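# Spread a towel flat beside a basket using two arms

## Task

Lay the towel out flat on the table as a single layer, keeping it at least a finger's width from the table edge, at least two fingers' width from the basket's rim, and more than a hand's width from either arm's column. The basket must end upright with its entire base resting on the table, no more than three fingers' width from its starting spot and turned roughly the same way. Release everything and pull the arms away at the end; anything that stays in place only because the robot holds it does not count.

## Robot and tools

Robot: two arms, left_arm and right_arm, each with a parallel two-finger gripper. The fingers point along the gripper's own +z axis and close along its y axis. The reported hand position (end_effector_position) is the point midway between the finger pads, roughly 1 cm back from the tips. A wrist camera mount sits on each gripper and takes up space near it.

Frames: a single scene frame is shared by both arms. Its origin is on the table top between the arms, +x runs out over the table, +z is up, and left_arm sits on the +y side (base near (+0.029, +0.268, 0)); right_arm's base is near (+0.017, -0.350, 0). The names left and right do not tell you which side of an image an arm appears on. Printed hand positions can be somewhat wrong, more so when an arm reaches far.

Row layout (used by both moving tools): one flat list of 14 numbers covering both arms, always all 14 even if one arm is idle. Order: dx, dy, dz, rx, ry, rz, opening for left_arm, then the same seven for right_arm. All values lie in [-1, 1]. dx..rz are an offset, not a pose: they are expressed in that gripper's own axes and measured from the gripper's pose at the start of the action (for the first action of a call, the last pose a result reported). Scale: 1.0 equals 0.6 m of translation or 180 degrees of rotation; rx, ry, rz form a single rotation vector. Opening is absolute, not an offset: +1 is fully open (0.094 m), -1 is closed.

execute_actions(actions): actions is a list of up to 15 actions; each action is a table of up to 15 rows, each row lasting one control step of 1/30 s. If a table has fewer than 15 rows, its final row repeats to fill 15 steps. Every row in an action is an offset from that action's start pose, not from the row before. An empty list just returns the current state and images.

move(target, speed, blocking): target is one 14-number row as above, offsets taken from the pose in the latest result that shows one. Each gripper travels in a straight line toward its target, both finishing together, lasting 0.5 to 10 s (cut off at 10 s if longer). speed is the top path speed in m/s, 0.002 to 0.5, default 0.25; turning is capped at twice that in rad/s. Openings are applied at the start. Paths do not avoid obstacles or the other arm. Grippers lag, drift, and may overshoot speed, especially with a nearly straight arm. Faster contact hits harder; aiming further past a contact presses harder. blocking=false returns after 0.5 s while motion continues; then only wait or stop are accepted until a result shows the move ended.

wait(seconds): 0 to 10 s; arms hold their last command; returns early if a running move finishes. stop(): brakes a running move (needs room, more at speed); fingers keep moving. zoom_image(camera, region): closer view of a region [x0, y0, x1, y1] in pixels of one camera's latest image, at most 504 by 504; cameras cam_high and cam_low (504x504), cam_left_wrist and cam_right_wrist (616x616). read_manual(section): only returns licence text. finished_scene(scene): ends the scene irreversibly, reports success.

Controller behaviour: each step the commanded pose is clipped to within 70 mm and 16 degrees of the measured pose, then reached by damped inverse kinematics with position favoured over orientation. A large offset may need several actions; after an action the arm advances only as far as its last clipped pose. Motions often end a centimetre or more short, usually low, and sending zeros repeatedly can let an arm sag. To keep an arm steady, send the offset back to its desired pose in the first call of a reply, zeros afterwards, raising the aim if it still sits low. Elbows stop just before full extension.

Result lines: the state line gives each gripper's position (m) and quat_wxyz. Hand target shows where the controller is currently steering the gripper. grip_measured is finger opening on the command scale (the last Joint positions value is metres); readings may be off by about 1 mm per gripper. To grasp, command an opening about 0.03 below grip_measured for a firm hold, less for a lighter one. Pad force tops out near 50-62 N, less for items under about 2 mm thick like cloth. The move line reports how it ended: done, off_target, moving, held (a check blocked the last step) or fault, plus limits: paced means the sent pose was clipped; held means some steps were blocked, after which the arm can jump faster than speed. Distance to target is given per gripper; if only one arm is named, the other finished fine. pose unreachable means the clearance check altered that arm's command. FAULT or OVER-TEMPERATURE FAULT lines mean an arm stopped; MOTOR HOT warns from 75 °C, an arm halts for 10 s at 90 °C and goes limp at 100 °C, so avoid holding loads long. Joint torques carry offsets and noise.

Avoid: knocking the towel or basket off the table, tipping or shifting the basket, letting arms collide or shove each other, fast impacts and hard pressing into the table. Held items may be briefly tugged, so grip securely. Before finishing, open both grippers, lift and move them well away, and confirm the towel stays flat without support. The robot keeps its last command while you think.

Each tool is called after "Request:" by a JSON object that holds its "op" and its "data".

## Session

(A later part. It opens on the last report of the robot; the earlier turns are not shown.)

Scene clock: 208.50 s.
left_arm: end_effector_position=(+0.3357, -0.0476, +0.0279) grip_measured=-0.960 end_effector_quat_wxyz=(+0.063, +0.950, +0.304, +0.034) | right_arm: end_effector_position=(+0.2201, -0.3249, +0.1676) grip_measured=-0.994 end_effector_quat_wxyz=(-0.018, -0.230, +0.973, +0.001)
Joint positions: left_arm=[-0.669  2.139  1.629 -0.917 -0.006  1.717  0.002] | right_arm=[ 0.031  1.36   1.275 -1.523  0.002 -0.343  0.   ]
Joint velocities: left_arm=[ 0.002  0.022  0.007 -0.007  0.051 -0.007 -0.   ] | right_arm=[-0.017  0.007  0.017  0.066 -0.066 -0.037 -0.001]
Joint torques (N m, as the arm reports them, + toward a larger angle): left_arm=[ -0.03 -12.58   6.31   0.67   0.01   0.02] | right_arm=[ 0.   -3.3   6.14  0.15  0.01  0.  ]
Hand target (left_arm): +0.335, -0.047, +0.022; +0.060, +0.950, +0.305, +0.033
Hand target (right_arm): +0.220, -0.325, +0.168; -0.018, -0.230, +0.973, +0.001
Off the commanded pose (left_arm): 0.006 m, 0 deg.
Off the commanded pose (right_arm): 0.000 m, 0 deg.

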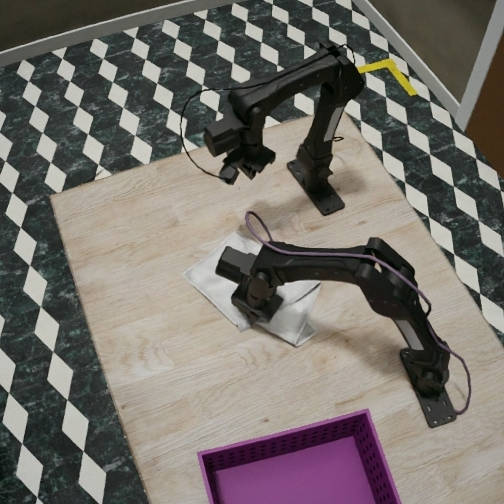

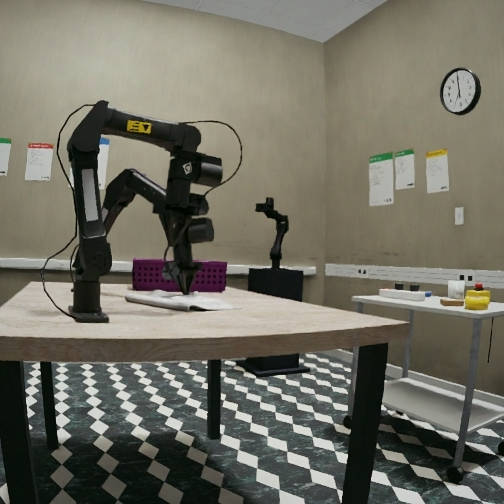

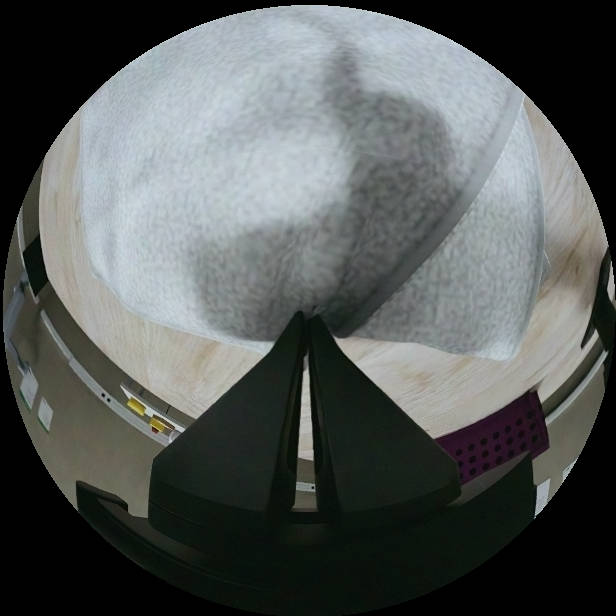

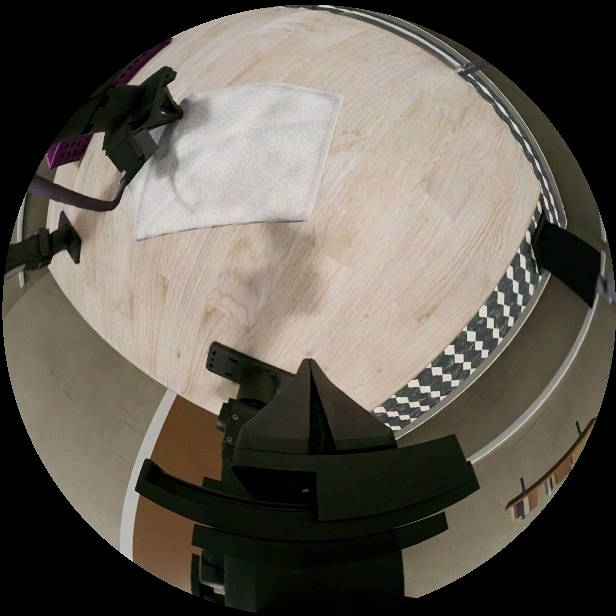

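Request:
{"op": "move", "data": {"target": [0.03,0,-0.1,0,0,0,-1, 0,0,0,0,0,0,-1], "speed": 0.05}}

Scene clock: 211.90 s.
left_arm: end_effector_position=(+0.3412, -0.0304, +0.0764) grip_measured=-0.960 end_effector_quat_wxyz=(+0.056, +0.950, +0.306, +0.033) | right_arm: end_effector_position=(+0.2201, -0.3249, +0.1676) grip_measured=-0.994 end_effector_quat_wxyz=(-0.018, -0.230, +0.973, +0.001)
Joint positions: left_arm=[-0.633  2.084  1.741 -1.099 -0.006  1.752  0.002] | right_arm=[ 0.031  1.36   1.275 -1.523  0.002 -0.343  0.   ]
Joint velocities: left_arm=[ 0.007  0.007 -0.007 -0.051 -0.022  0.037 -0.001] | right_arm=[-0.002 -0.027 -0.002 -0.051 -0.022  0.022 -0.001]
Joint torques (N m, as the arm reports them, + toward a larger angle): left_arm=[  0.65 -13.91   9.76   0.33   0.11   0.13] | right_arm=[ 0.   -3.29  6.14  0.15  0.01 -0.01]
Hand target (left_arm): +0.344, -0.030, +0.087; +0.063, +0.950, +0.304, +0.034
Hand target (right_arm): +0.220, -0.325, +0.168; -0.018, -0.230, +0.973, +0.001
Off the commanded pose (left_arm): 0.012 m, 1 deg.
Off the commanded pose (right_arm): 0.000 m, 0 deg.
move: off_target (left_arm)

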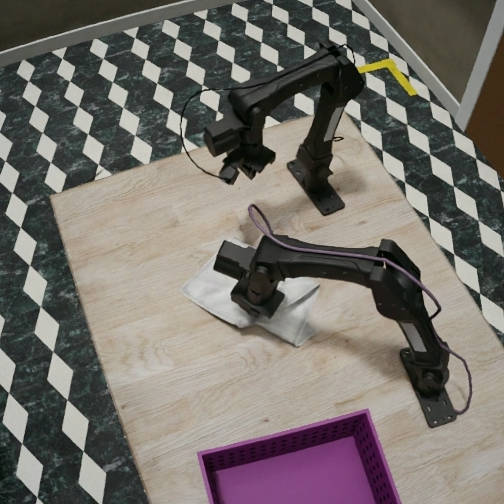

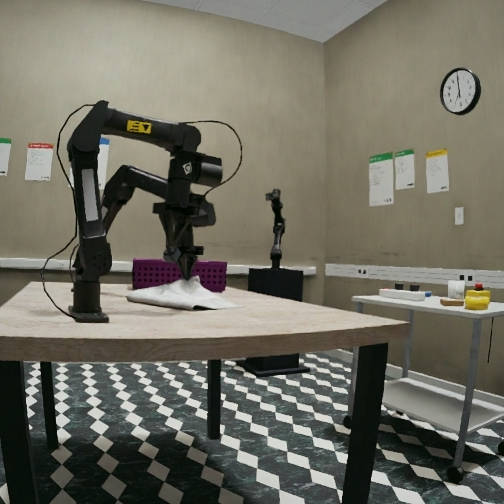

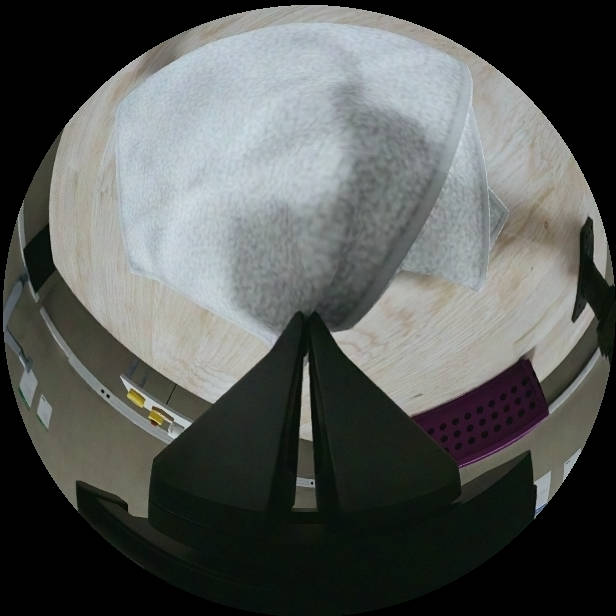

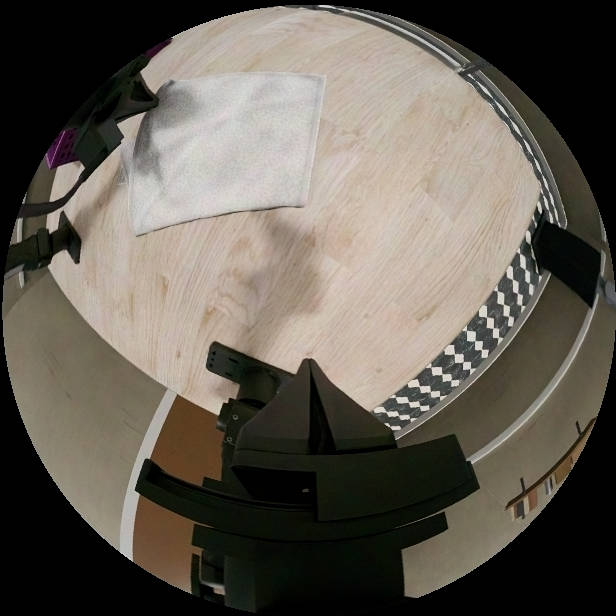

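Request:
{"op": "move", "data": {"target": [0.254,-0.12,-0.048,0,0,0,-1, -0.141,0.387,0.079,0,0,0,0.0], "speed": 0.1}}

Scene clock: 226.67 s.
left_arm: end_effector_position=(+0.4172, +0.1180, +0.0902) grip_measured=-0.960 end_effector_quat_wxyz=(+0.046, +0.940, +0.336, +0.036) | right_arm: end_effector_position=(+0.1864, -0.0889, +0.1164) grip_measured=-0.003 end_effector_quat_wxyz=(-0.030, -0.231, +0.972, -0.003)
Joint positions: left_arm=[-0.227  2.029  1.716 -1.143  0.023  2.092  0.002] | right_arm=[ 0.881  1.768  1.476 -1.327 -0.036  0.505  0.047]
Joint velocities: left_arm=[-0.022 -0.012 -0.002 -0.007  0.037 -0.007  0.   ] | right_arm=[-0.002  0.007  0.012  0.022 -0.095 -0.051 -0.001]
Joint torques (N m, as the arm reports them, + toward a larger angle): left_arm=[  0.4  -12.86   9.37   0.28   0.04   0.1 ] | right_arm=[ 0.5  -6.26  9.14  0.19 -0.09  0.07]
Hand target (left_arm): +0.419, +0.120, +0.098; +0.047, +0.941, +0.333, +0.040
Hand target (right_arm): +0.189, -0.079, +0.122; -0.020, -0.231, +0.973, +0.010
Off the commanded pose (left_arm): 0.011 m, 4 deg.
Off the commanded pose (right_arm): 0.010 m, 1 deg.
joint sent to its limit (left arm) — the command would take joint 6 (wrist roll) past its upper limit, so that joint was sent only as far as its limit.
move: off_target (left_arm)

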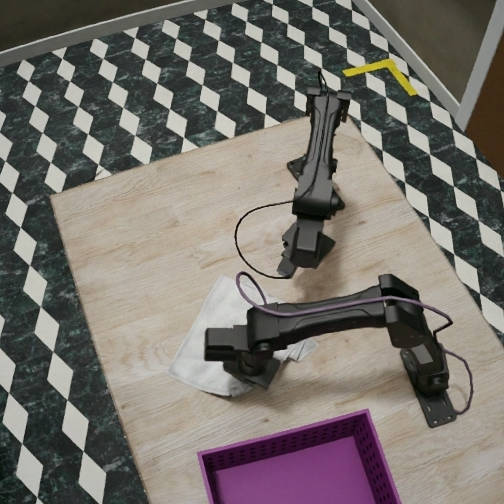

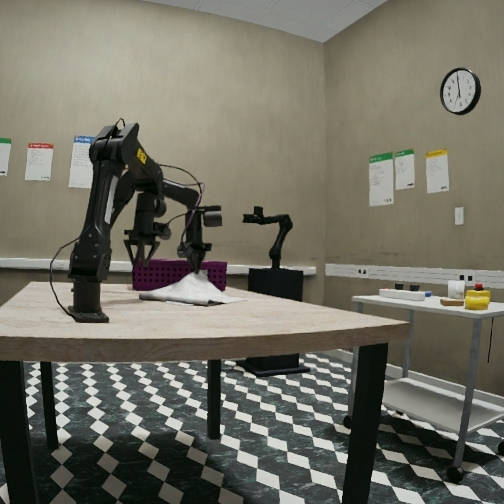

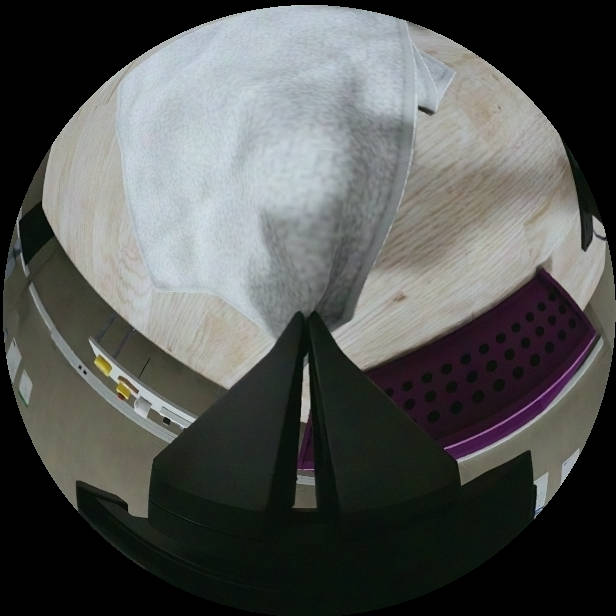

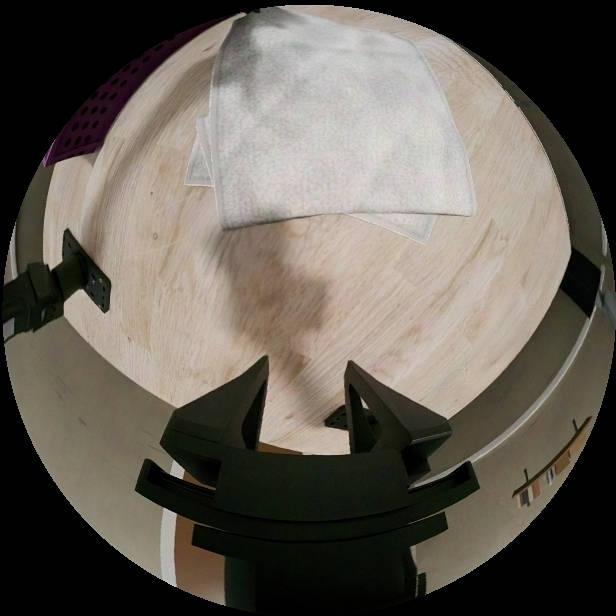

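Request:
{"op": "zoom_image", "data": {"camera": "cam_high", "region": [130,230,400,450]}}

Request:
{"op": "zoom_image", "data": {"camera": "cam_right_wrist", "region": [120,0,520,320]}}

Region (130, 230, 400, 450) of cam_high's 504x504 image, scaled by 1.867, with more detail than that image has; it fills the top 411 rows of this view, and the rest is white.

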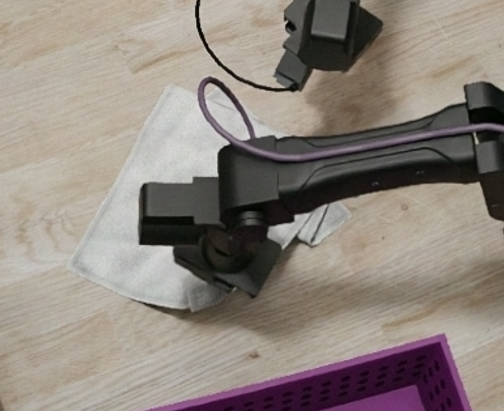

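Region (120, 0, 520, 320) of cam_right_wrist's 616x616 image, scaled by 1.260, with more detail than that image has; it fills the top 403 rows of this view, and the rest is white.

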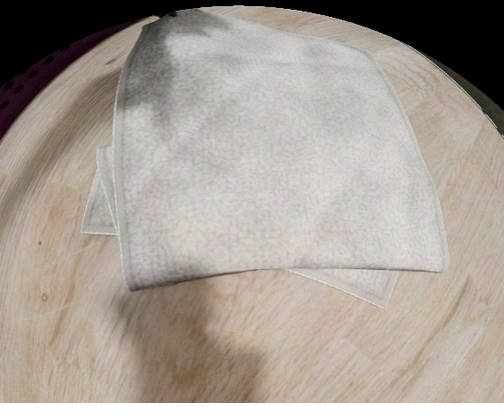

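Request:
{"op": "move", "data": {"target": [0,0,-0.012,0,0,0,-1, -0.189,0.183,0.033,0,-0.02,0.415,-0.3], "speed": 0.12}}

Scene clock: 262.90 s.
left_arm: end_effector_position=(+0.4164, +0.1183, +0.0901) grip_measured=-0.960 end_effector_quat_wxyz=(+0.045, +0.940, +0.336, +0.035) | right_arm: end_effector_position=(+0.2386, +0.0580, +0.0843) grip_measured=-0.297 end_effector_quat_wxyz=(-0.003, +0.408, +0.913, -0.013)
Joint positions: left_arm=[-0.227  2.029  1.716 -1.146  0.023  2.092  0.002] | right_arm=[ 0.979  2.45   2.392 -1.539 -0.003  1.91   0.033]
Joint velocities: left_arm=[ 0.002  0.007  0.007 -0.007  0.007 -0.081 -0.001] | right_arm=[ 0.007 -0.007 -0.002 -0.007 -0.007  0.022  0.001]
Joint torques (N m, as the arm reports them, + toward a larger angle): left_arm=[ -0.06 -12.99   9.08   0.25   0.03   0.02] | right_arm=[  0.92 -11.17   8.78   0.02   0.16   0.09]
Hand target (left_arm): +0.416, +0.119, +0.097; +0.046, +0.940, +0.336, +0.036
Hand target (right_arm): +0.237, +0.060, +0.090; +0.005, +0.406, +0.914, -0.010
Off the commanded pose (left_arm): 0.007 m, 0 deg.
Off the commanded pose (right_arm): 0.007 m, 1 deg.
joint sent to its limit (right arm) — the command would take joint 4 (wrist pitch) past its lower limit, so that joint was sent only as far as its limit.
move: done

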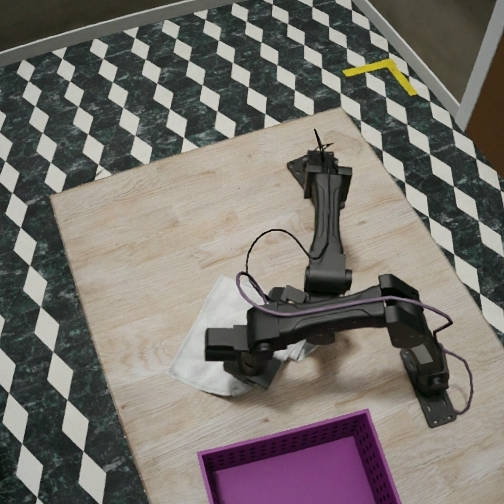

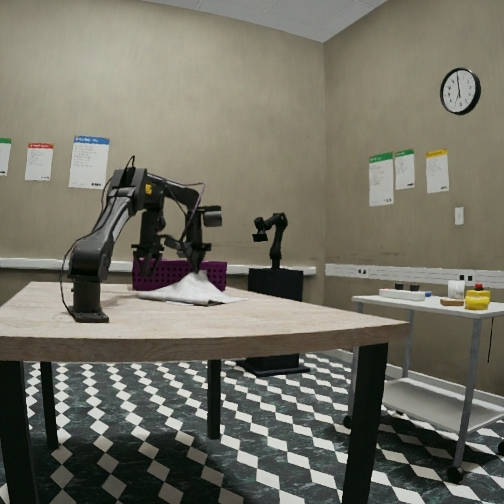

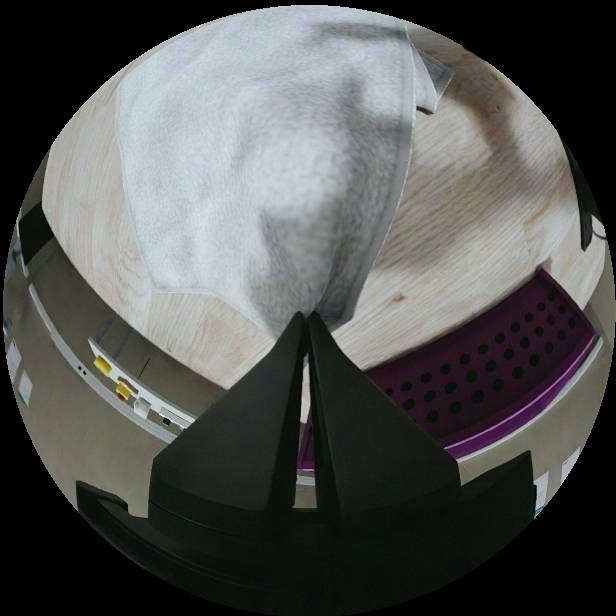

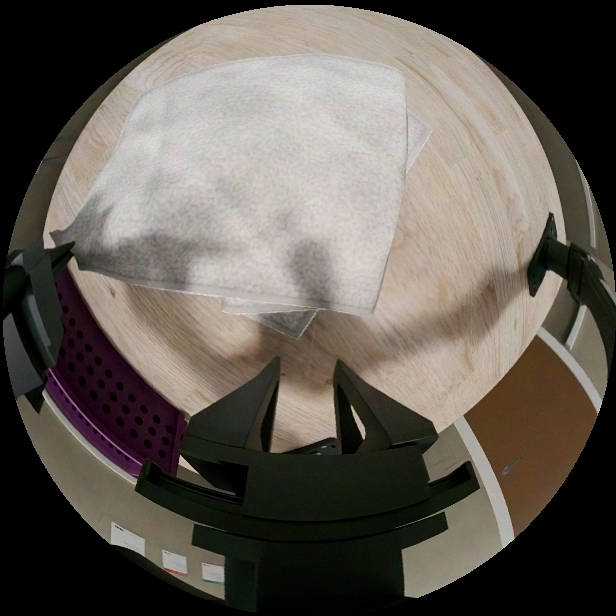

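Request:
{"op": "move", "data": {"target": [0,0,-0.012,0,0,0,-1, -0.042,0.03,0.07,0,0,0,-0.3], "speed": 0.06}}

Scene clock: 271.90 s.
left_arm: end_effector_position=(+0.4156, +0.1186, +0.0900) grip_measured=-0.960 end_effector_quat_wxyz=(+0.044, +0.940, +0.336, +0.034) | right_arm: end_effector_position=(+0.2634, +0.0514, +0.0416) grip_measured=-0.297 end_effector_quat_wxyz=(-0.004, +0.406, +0.914, -0.016)
Joint positions: left_arm=[-0.227  2.029  1.716 -1.15   0.023  2.092  0.002] | right_arm=[ 0.926  2.476  2.268 -1.396 -0.003  1.855  0.033]
Joint velocities: left_arm=[-0.002 -0.017 -0.037 -0.095  0.007  0.007 -0.001] | right_arm=[-0.007 -0.002 -0.027 -0.007 -0.022  0.051 -0.001]
Joint torques (N m, as the arm reports them, + toward a larger angle): left_arm=[  0.1  -12.84   9.11   0.27   0.     0.02] | right_arm=[ -0.67 -11.84   5.93   0.21   0.02  -0.07]
Hand target (left_arm): +0.416, +0.119, +0.097; +0.045, +0.940, +0.336, +0.035
Hand target (right_arm): +0.268, +0.050, +0.042; -0.002, +0.408, +0.913, -0.013
Off the commanded pose (left_arm): 0.007 m, 0 deg.
Off the commanded pose (right_arm): 0.005 m, 0 deg.
move: done

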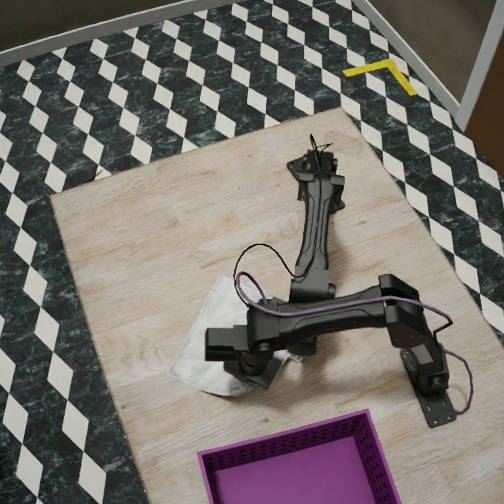

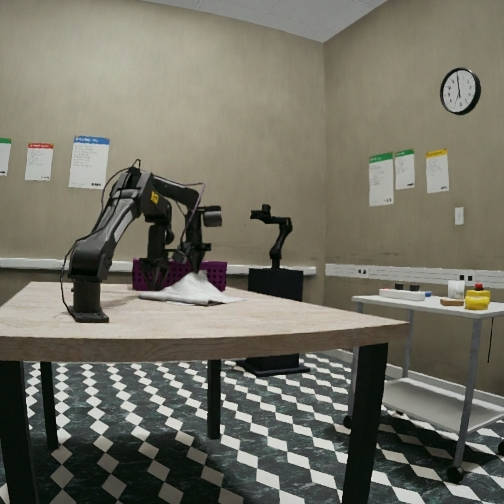

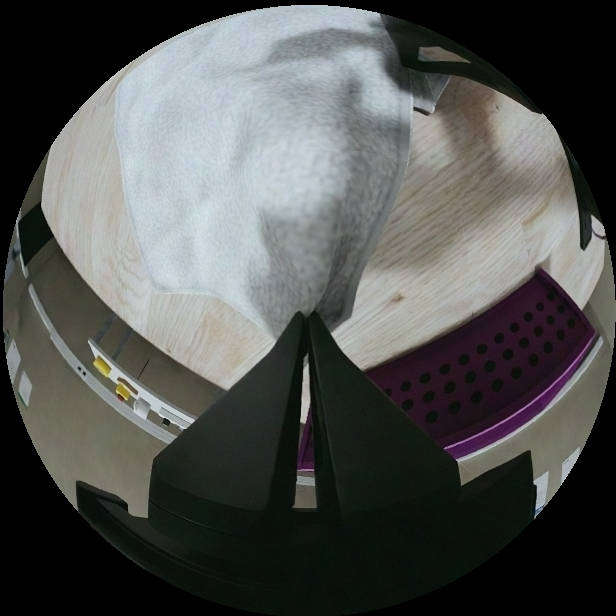

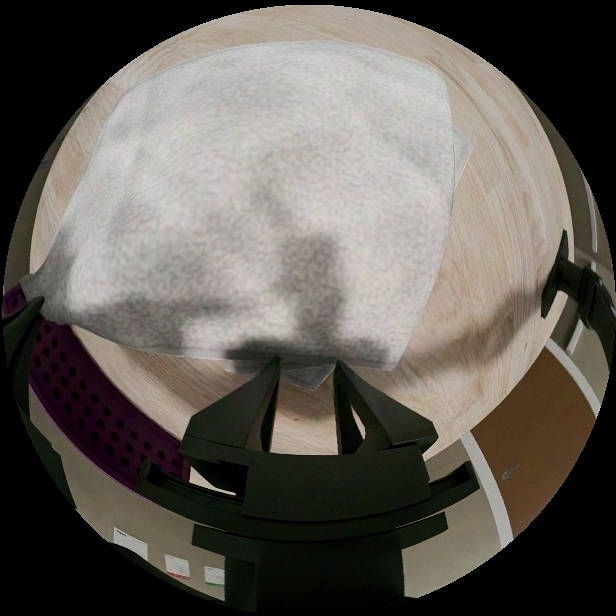

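Request:
{"op": "zoom_image", "data": {"camera": "cam_right_wrist", "region": [200,300,420,440]}}

Region (200, 300, 420, 440) of cam_right_wrist's 616x616 image, scaled by 2.291, with more detail than that image has; it fills the top 321 rows of this view, and the rest is white.

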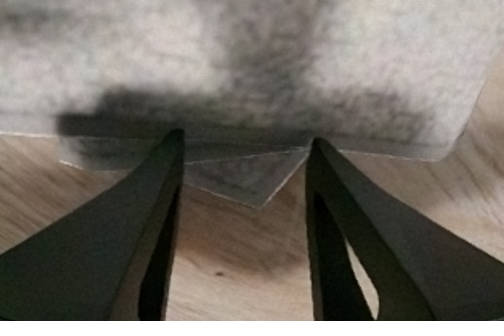

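Request:
{"op": "move", "data": {"target": [0,0,-0.012,0,0,0,-1, 0.032,0,0.03,0,0,0,-1], "speed": 0.04}}

Scene clock: 311.70 s.
left_arm: end_effector_position=(+0.4149, +0.1189, +0.0899) grip_measured=-0.960 end_effector_quat_wxyz=(+0.043, +0.940, +0.336, +0.033) | right_arm: end_effector_position=(+0.2536, +0.0620, +0.0249) grip_measured=-0.994 end_effector_quat_wxyz=(-0.004, +0.407, +0.913, -0.018)
Joint positions: left_arm=[-0.227  2.029  1.716 -1.153  0.023  2.092  0.002] | right_arm=[ 0.956  2.506  2.257 -1.359 -0.003  1.885  0.   ]
Joint velocities: left_arm=[ 0.002  0.012 -0.022 -0.051  0.022 -0.081 -0.001] | right_arm=[ 0.007 -0.012 -0.017  0.037  0.022 -0.007  0.   ]
Joint torques (N m, as the arm reports them, + toward a larger angle): left_arm=[  0.11 -12.99   9.19   0.23   0.01   0.03] | right_arm=[  0.64 -11.72   5.71   0.2   -0.01   0.09]
Hand target (left_arm): +0.415, +0.119, +0.097; +0.044, +0.940, +0.336, +0.034
Hand target (right_arm): +0.250, +0.065, +0.024; -0.004, +0.406, +0.914, -0.016
Off the commanded pose (left_arm): 0.007 m, 0 deg.
Off the commanded pose (right_arm): 0.005 m, 0 deg.
move: done

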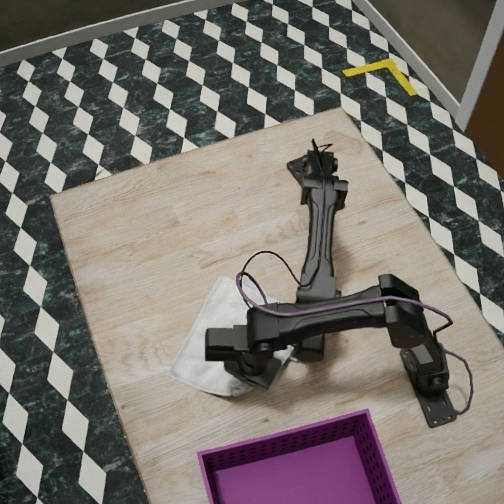

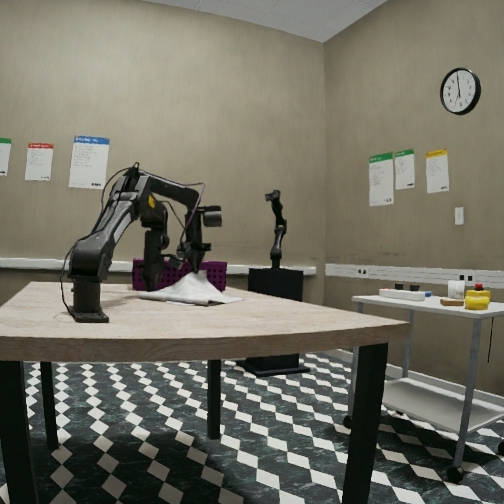

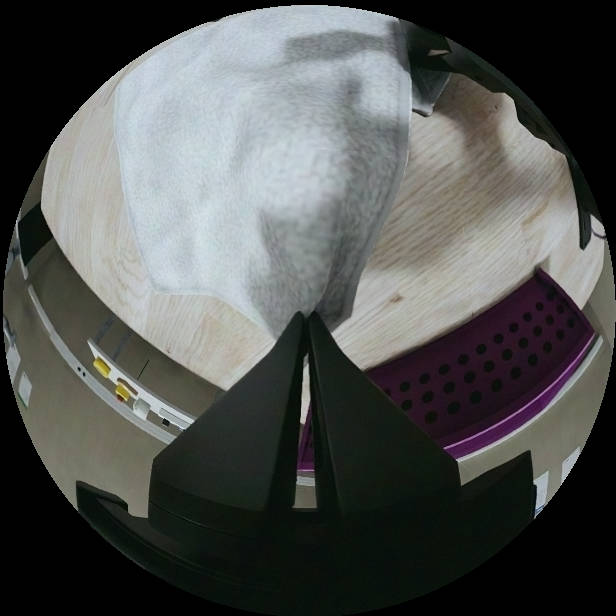

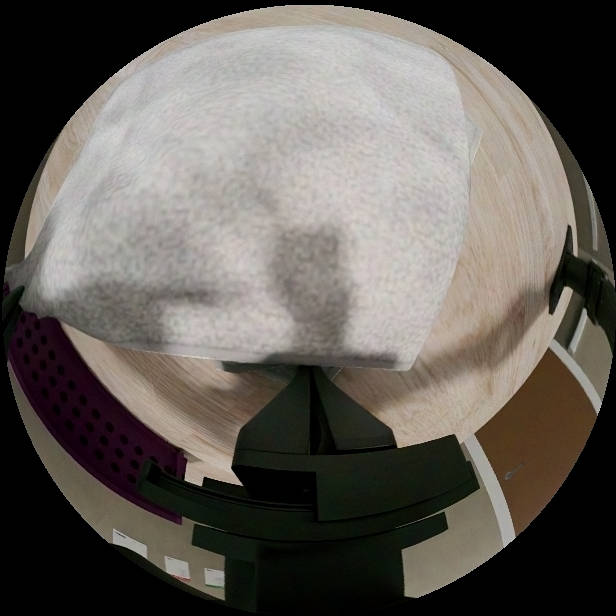

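Request:
{"op": "zoom_image", "data": {"camera": "cam_right_wrist", "region": [200,300,420,440]}}

Region (200, 300, 420, 440) of cam_right_wrist's 616x616 image, scaled by 2.291, with more detail than that image has; it fills the top 321 rows of this view, and the rest is white.

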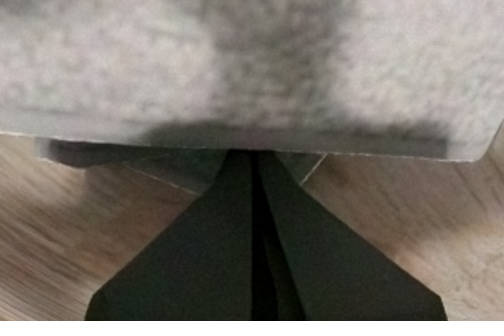

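Request:
{"op": "move", "data": {"target": [0,0,-0.012,0,0,0,-1, 0.012,0,0.022,0,0,0,-1], "speed": 0.02}}

Scene clock: 316.57 s.
left_arm: end_effector_position=(+0.4143, +0.1191, +0.0898) grip_measured=-0.960 end_effector_quat_wxyz=(+0.042, +0.940, +0.336, +0.032) | right_arm: end_effector_position=(+0.2539, +0.0626, +0.0229) grip_measured=-0.994 end_effector_quat_wxyz=(-0.003, +0.410, +0.912, -0.017)
Joint positions: left_arm=[-0.227  2.029  1.716 -1.155  0.023  2.092  0.002] | right_arm=[ 0.956  2.506  2.249 -1.348 -0.003  1.893  0.   ]
Joint velocities: left_arm=[ 0.002 -0.002  0.007  0.037 -0.051 -0.022  0.   ] | right_arm=[-0.022 -0.007  0.007  0.051 -0.066 -0.022  0.   ]
Joint torques (N m, as the arm reports them, + toward a larger angle): left_arm=[  0.14 -12.95   9.15   0.25   0.03   0.04] | right_arm=[  1.07 -10.76   4.16   0.4    0.     0.05]
Hand target (left_arm): +0.414, +0.119, +0.097; +0.043, +0.940, +0.336, +0.033
Hand target (right_arm): +0.248, +0.067, +0.012; -0.004, +0.407, +0.913, -0.018
Off the commanded pose (left_arm): 0.007 m, 0 deg.
Off the commanded pose (right_arm): 0.013 m, 0 deg.
move: off_target (right_arm)

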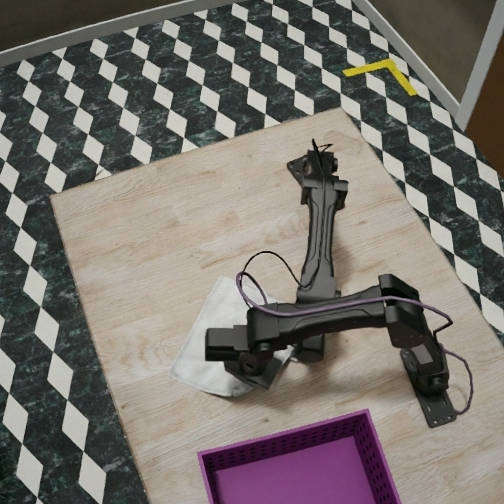

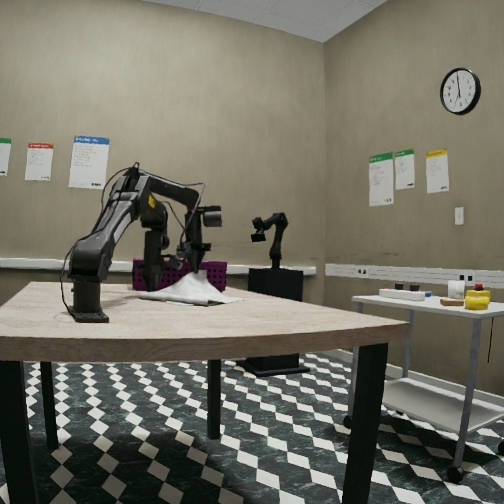

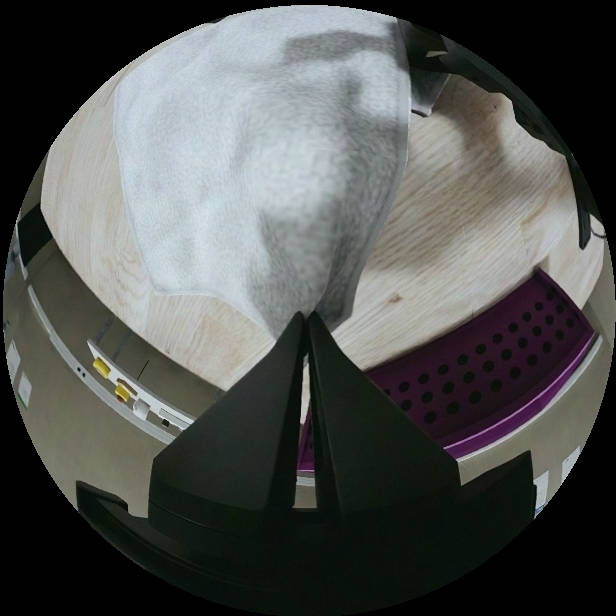

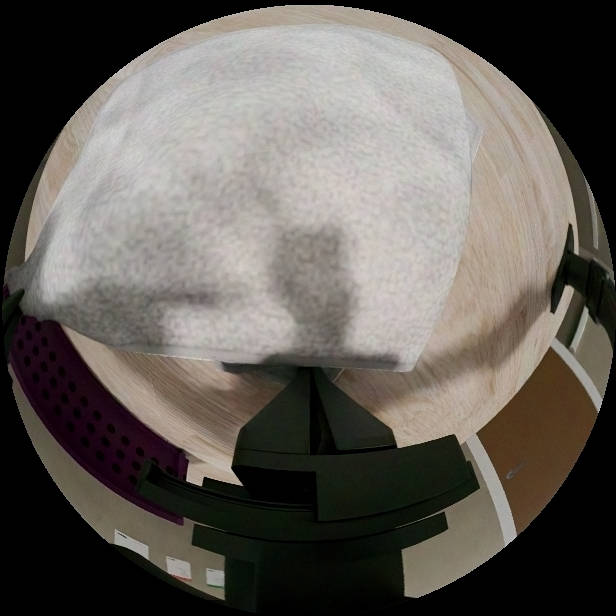

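Request:
{"op": "move", "data": {"target": [0,0,-0.012,0,0,0,-1, 0,-0.15,0.02,0,0,0,-1], "speed": 0.03}}

Scene clock: 321.93 s.
left_arm: end_effector_position=(+0.4133, +0.1195, +0.0897) grip_measured=-0.960 end_effector_quat_wxyz=(+0.040, +0.941, +0.336, +0.030) | right_arm: end_effector_position=(+0.1993, +0.0155, +0.0191) grip_measured=-0.994 end_effector_quat_wxyz=(-0.001, +0.413, +0.911, +0.011)
Joint positions: left_arm=[-0.227  2.029  1.716 -1.159  0.023  2.092  0.002] | right_arm=[ 1.014  2.139  1.602 -1.011 -0.003  1.956  0.   ]
Joint velocities: left_arm=[-0.007 -0.017  0.012 -0.037 -0.007  0.051  0.   ] | right_arm=[-0.012  0.012 -0.002 -0.007 -0.066 -0.022 -0.   ]
Joint torques (N m, as the arm reports them, + toward a larger angle): left_arm=[ -0.01 -12.93   9.14   0.24   0.04   0.04] | right_arm=[ 0.98 -9.89  3.19 -0.06 -0.04  0.11]
Hand target (left_arm): +0.414, +0.120, +0.097; +0.042, +0.940, +0.336, +0.032
Hand target (right_arm): +0.186, +0.002, +0.015; -0.004, +0.410, +0.912, -0.017
Off the commanded pose (left_arm): 0.007 m, 0 deg.
Off the commanded pose (right_arm): 0.019 m, 3 deg.
move: off_target (right_arm)

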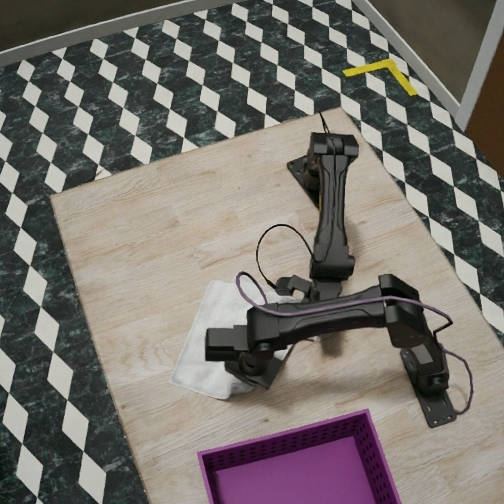

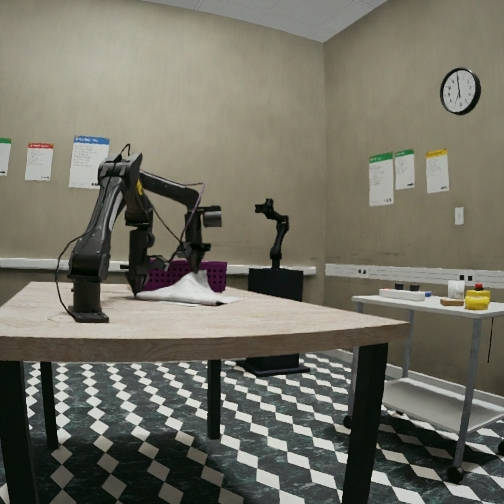

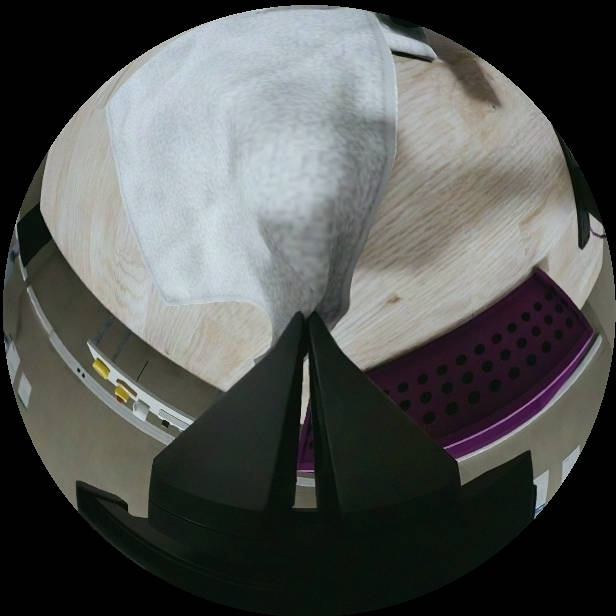

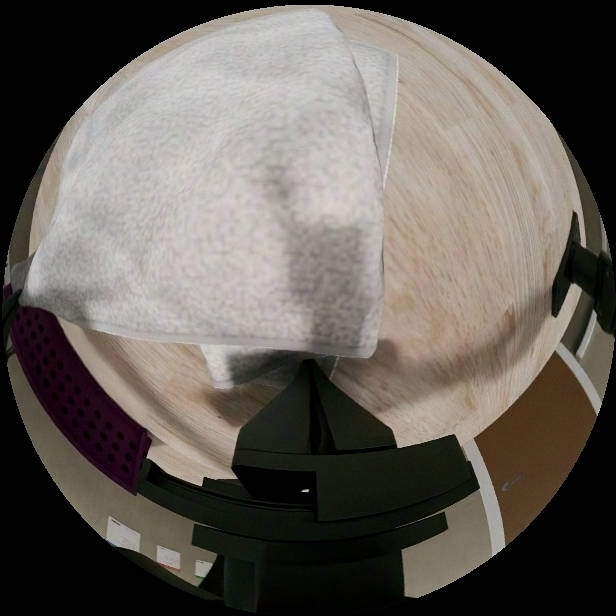

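Request:
{"op": "move", "data": {"target": [0,0,-0.012,0,0,0,-1, 0.01,-0.14,0.02,0,0,0,-1], "speed": 0.03}}

Scene clock: 328.33 s.
left_arm: end_effector_position=(+0.4120, +0.1199, +0.0896) grip_measured=-0.960 end_effector_quat_wxyz=(+0.039, +0.941, +0.336, +0.028) | right_arm: end_effector_position=(+0.1522, -0.0113, +0.0173) grip_measured=-0.994 end_effector_quat_wxyz=(+0.005, +0.417, +0.907, +0.061)
Joint positions: left_arm=[-0.227  2.029  1.716 -1.165  0.023  2.092  0.002] | right_arm=[ 1.106  1.901  1.234 -0.783  0.018  2.059  0.   ]
Joint velocities: left_arm=[-0.002  0.007 -0.012  0.037 -0.022 -0.007 -0.001] | right_arm=[ 0.002 -0.007 -0.012  0.007  0.007 -0.037 -0.   ]
Joint torques (N m, as the arm reports them, + toward a larger angle): left_arm=[  0.2  -12.96   9.11   0.28   0.02   0.02] | right_arm=[ 1.57 -7.74  2.22 -0.06 -0.13  0.06]
Hand target (left_arm): +0.413, +0.120, +0.097; +0.040, +0.941, +0.336, +0.030
Hand target (right_arm): +0.133, -0.035, +0.007; -0.001, +0.413, +0.911, +0.012
Off the commanded pose (left_arm): 0.007 m, 0 deg.
Off the commanded pose (right_arm): 0.033 m, 6 deg.
move: off_target (right_arm)

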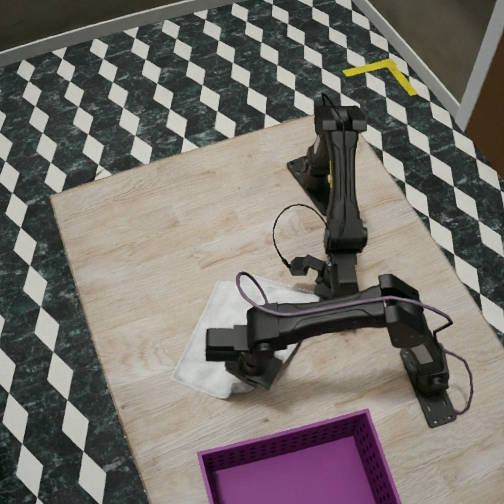

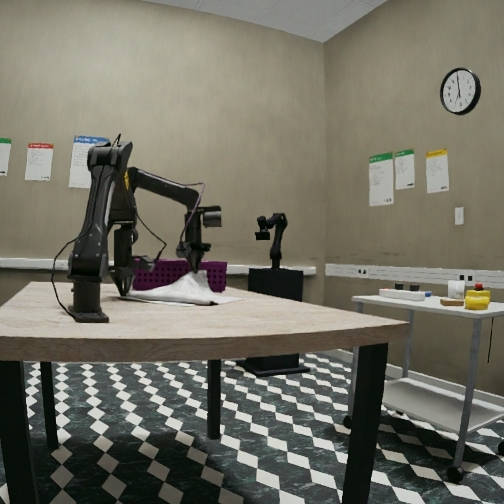

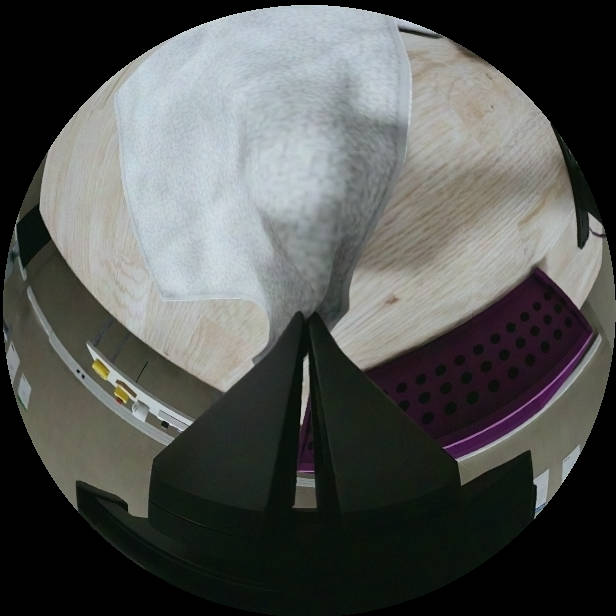

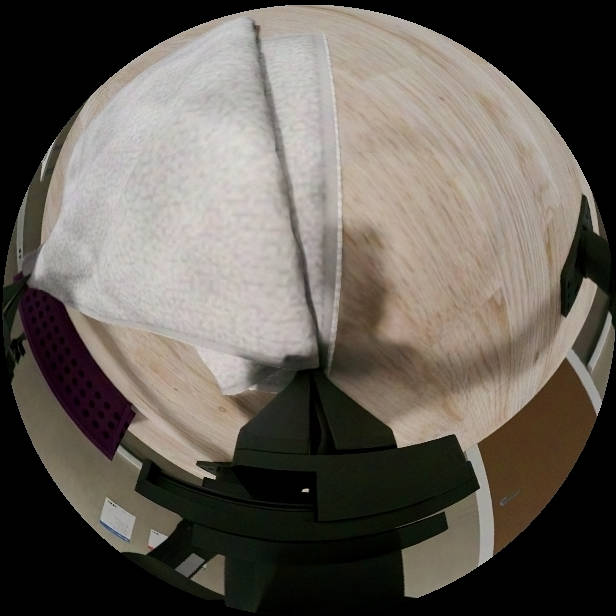

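Request:
{"op": "move", "data": {"target": [0,0,-0.012,0,0,0,-1, 0.002,0.006,-0.05,0.039,0.018,-0.4955,-1], "speed": 0.25}}

Scene clock: 363.63 s.
left_arm: end_effector_position=(+0.4111, +0.1203, +0.0895) grip_measured=-0.960 end_effector_quat_wxyz=(+0.037, +0.941, +0.336, +0.026) | right_arm: end_effector_position=(+0.1476, -0.0156, +0.0428) grip_measured=-0.994 end_effector_quat_wxyz=(-0.007, -0.339, +0.941, -0.001)
Joint positions: left_arm=[-0.227  2.029  1.716 -1.169  0.023  2.092  0.002] | right_arm=[ 1.1    1.961  1.432 -1.053 -0.01   0.5    0.   ]
Joint velocities: left_arm=[-0.002 -0.002  0.007  0.007 -0.007 -0.022 -0.001] | right_arm=[-0.017  0.012  0.002  0.007 -0.007  0.007 -0.   ]
Joint torques (N m, as the arm reports them, + toward a larger angle): left_arm=[  0.   -12.87   9.2    0.22   0.02   0.02] | right_arm=[-0.24 -7.53  8.8   0.13  0.09 -0.11]
Hand target (left_arm): +0.411, +0.120, +0.097; +0.039, +0.941, +0.336, +0.028
Hand target (right_arm): +0.153, -0.011, +0.047; +0.001, -0.341, +0.940, +0.000
Off the commanded pose (left_arm): 0.007 m, 0 deg.
Off the commanded pose (right_arm): 0.008 m, 1 deg.
move: done

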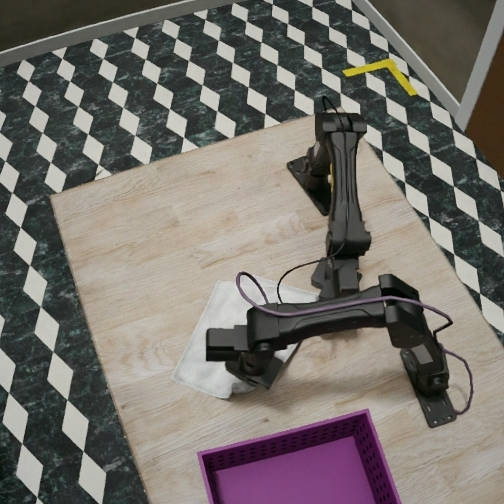

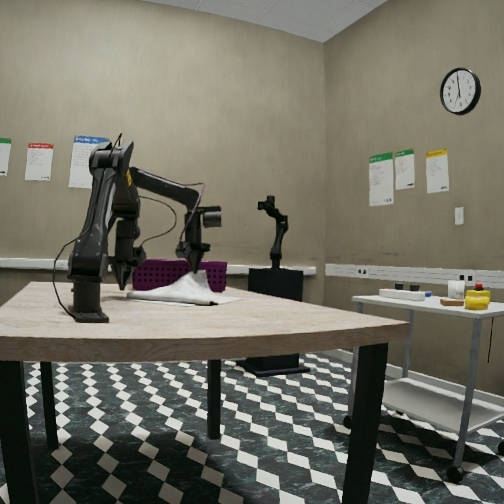

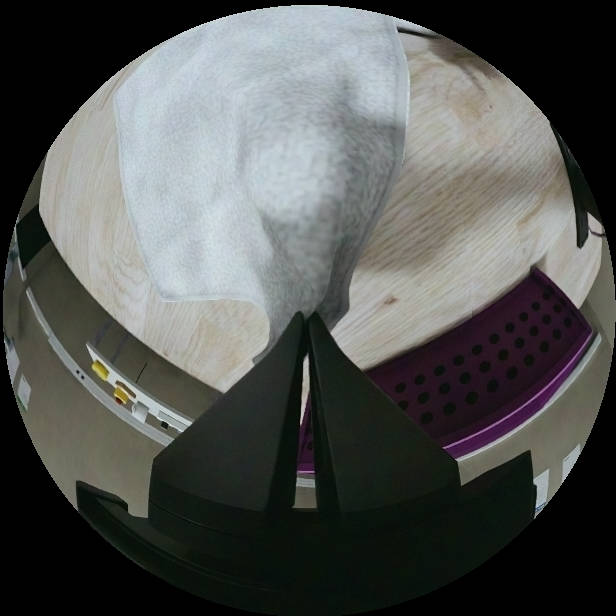

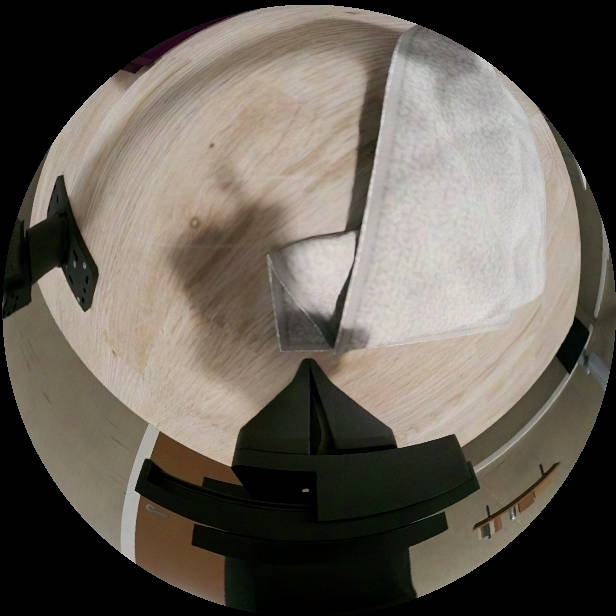

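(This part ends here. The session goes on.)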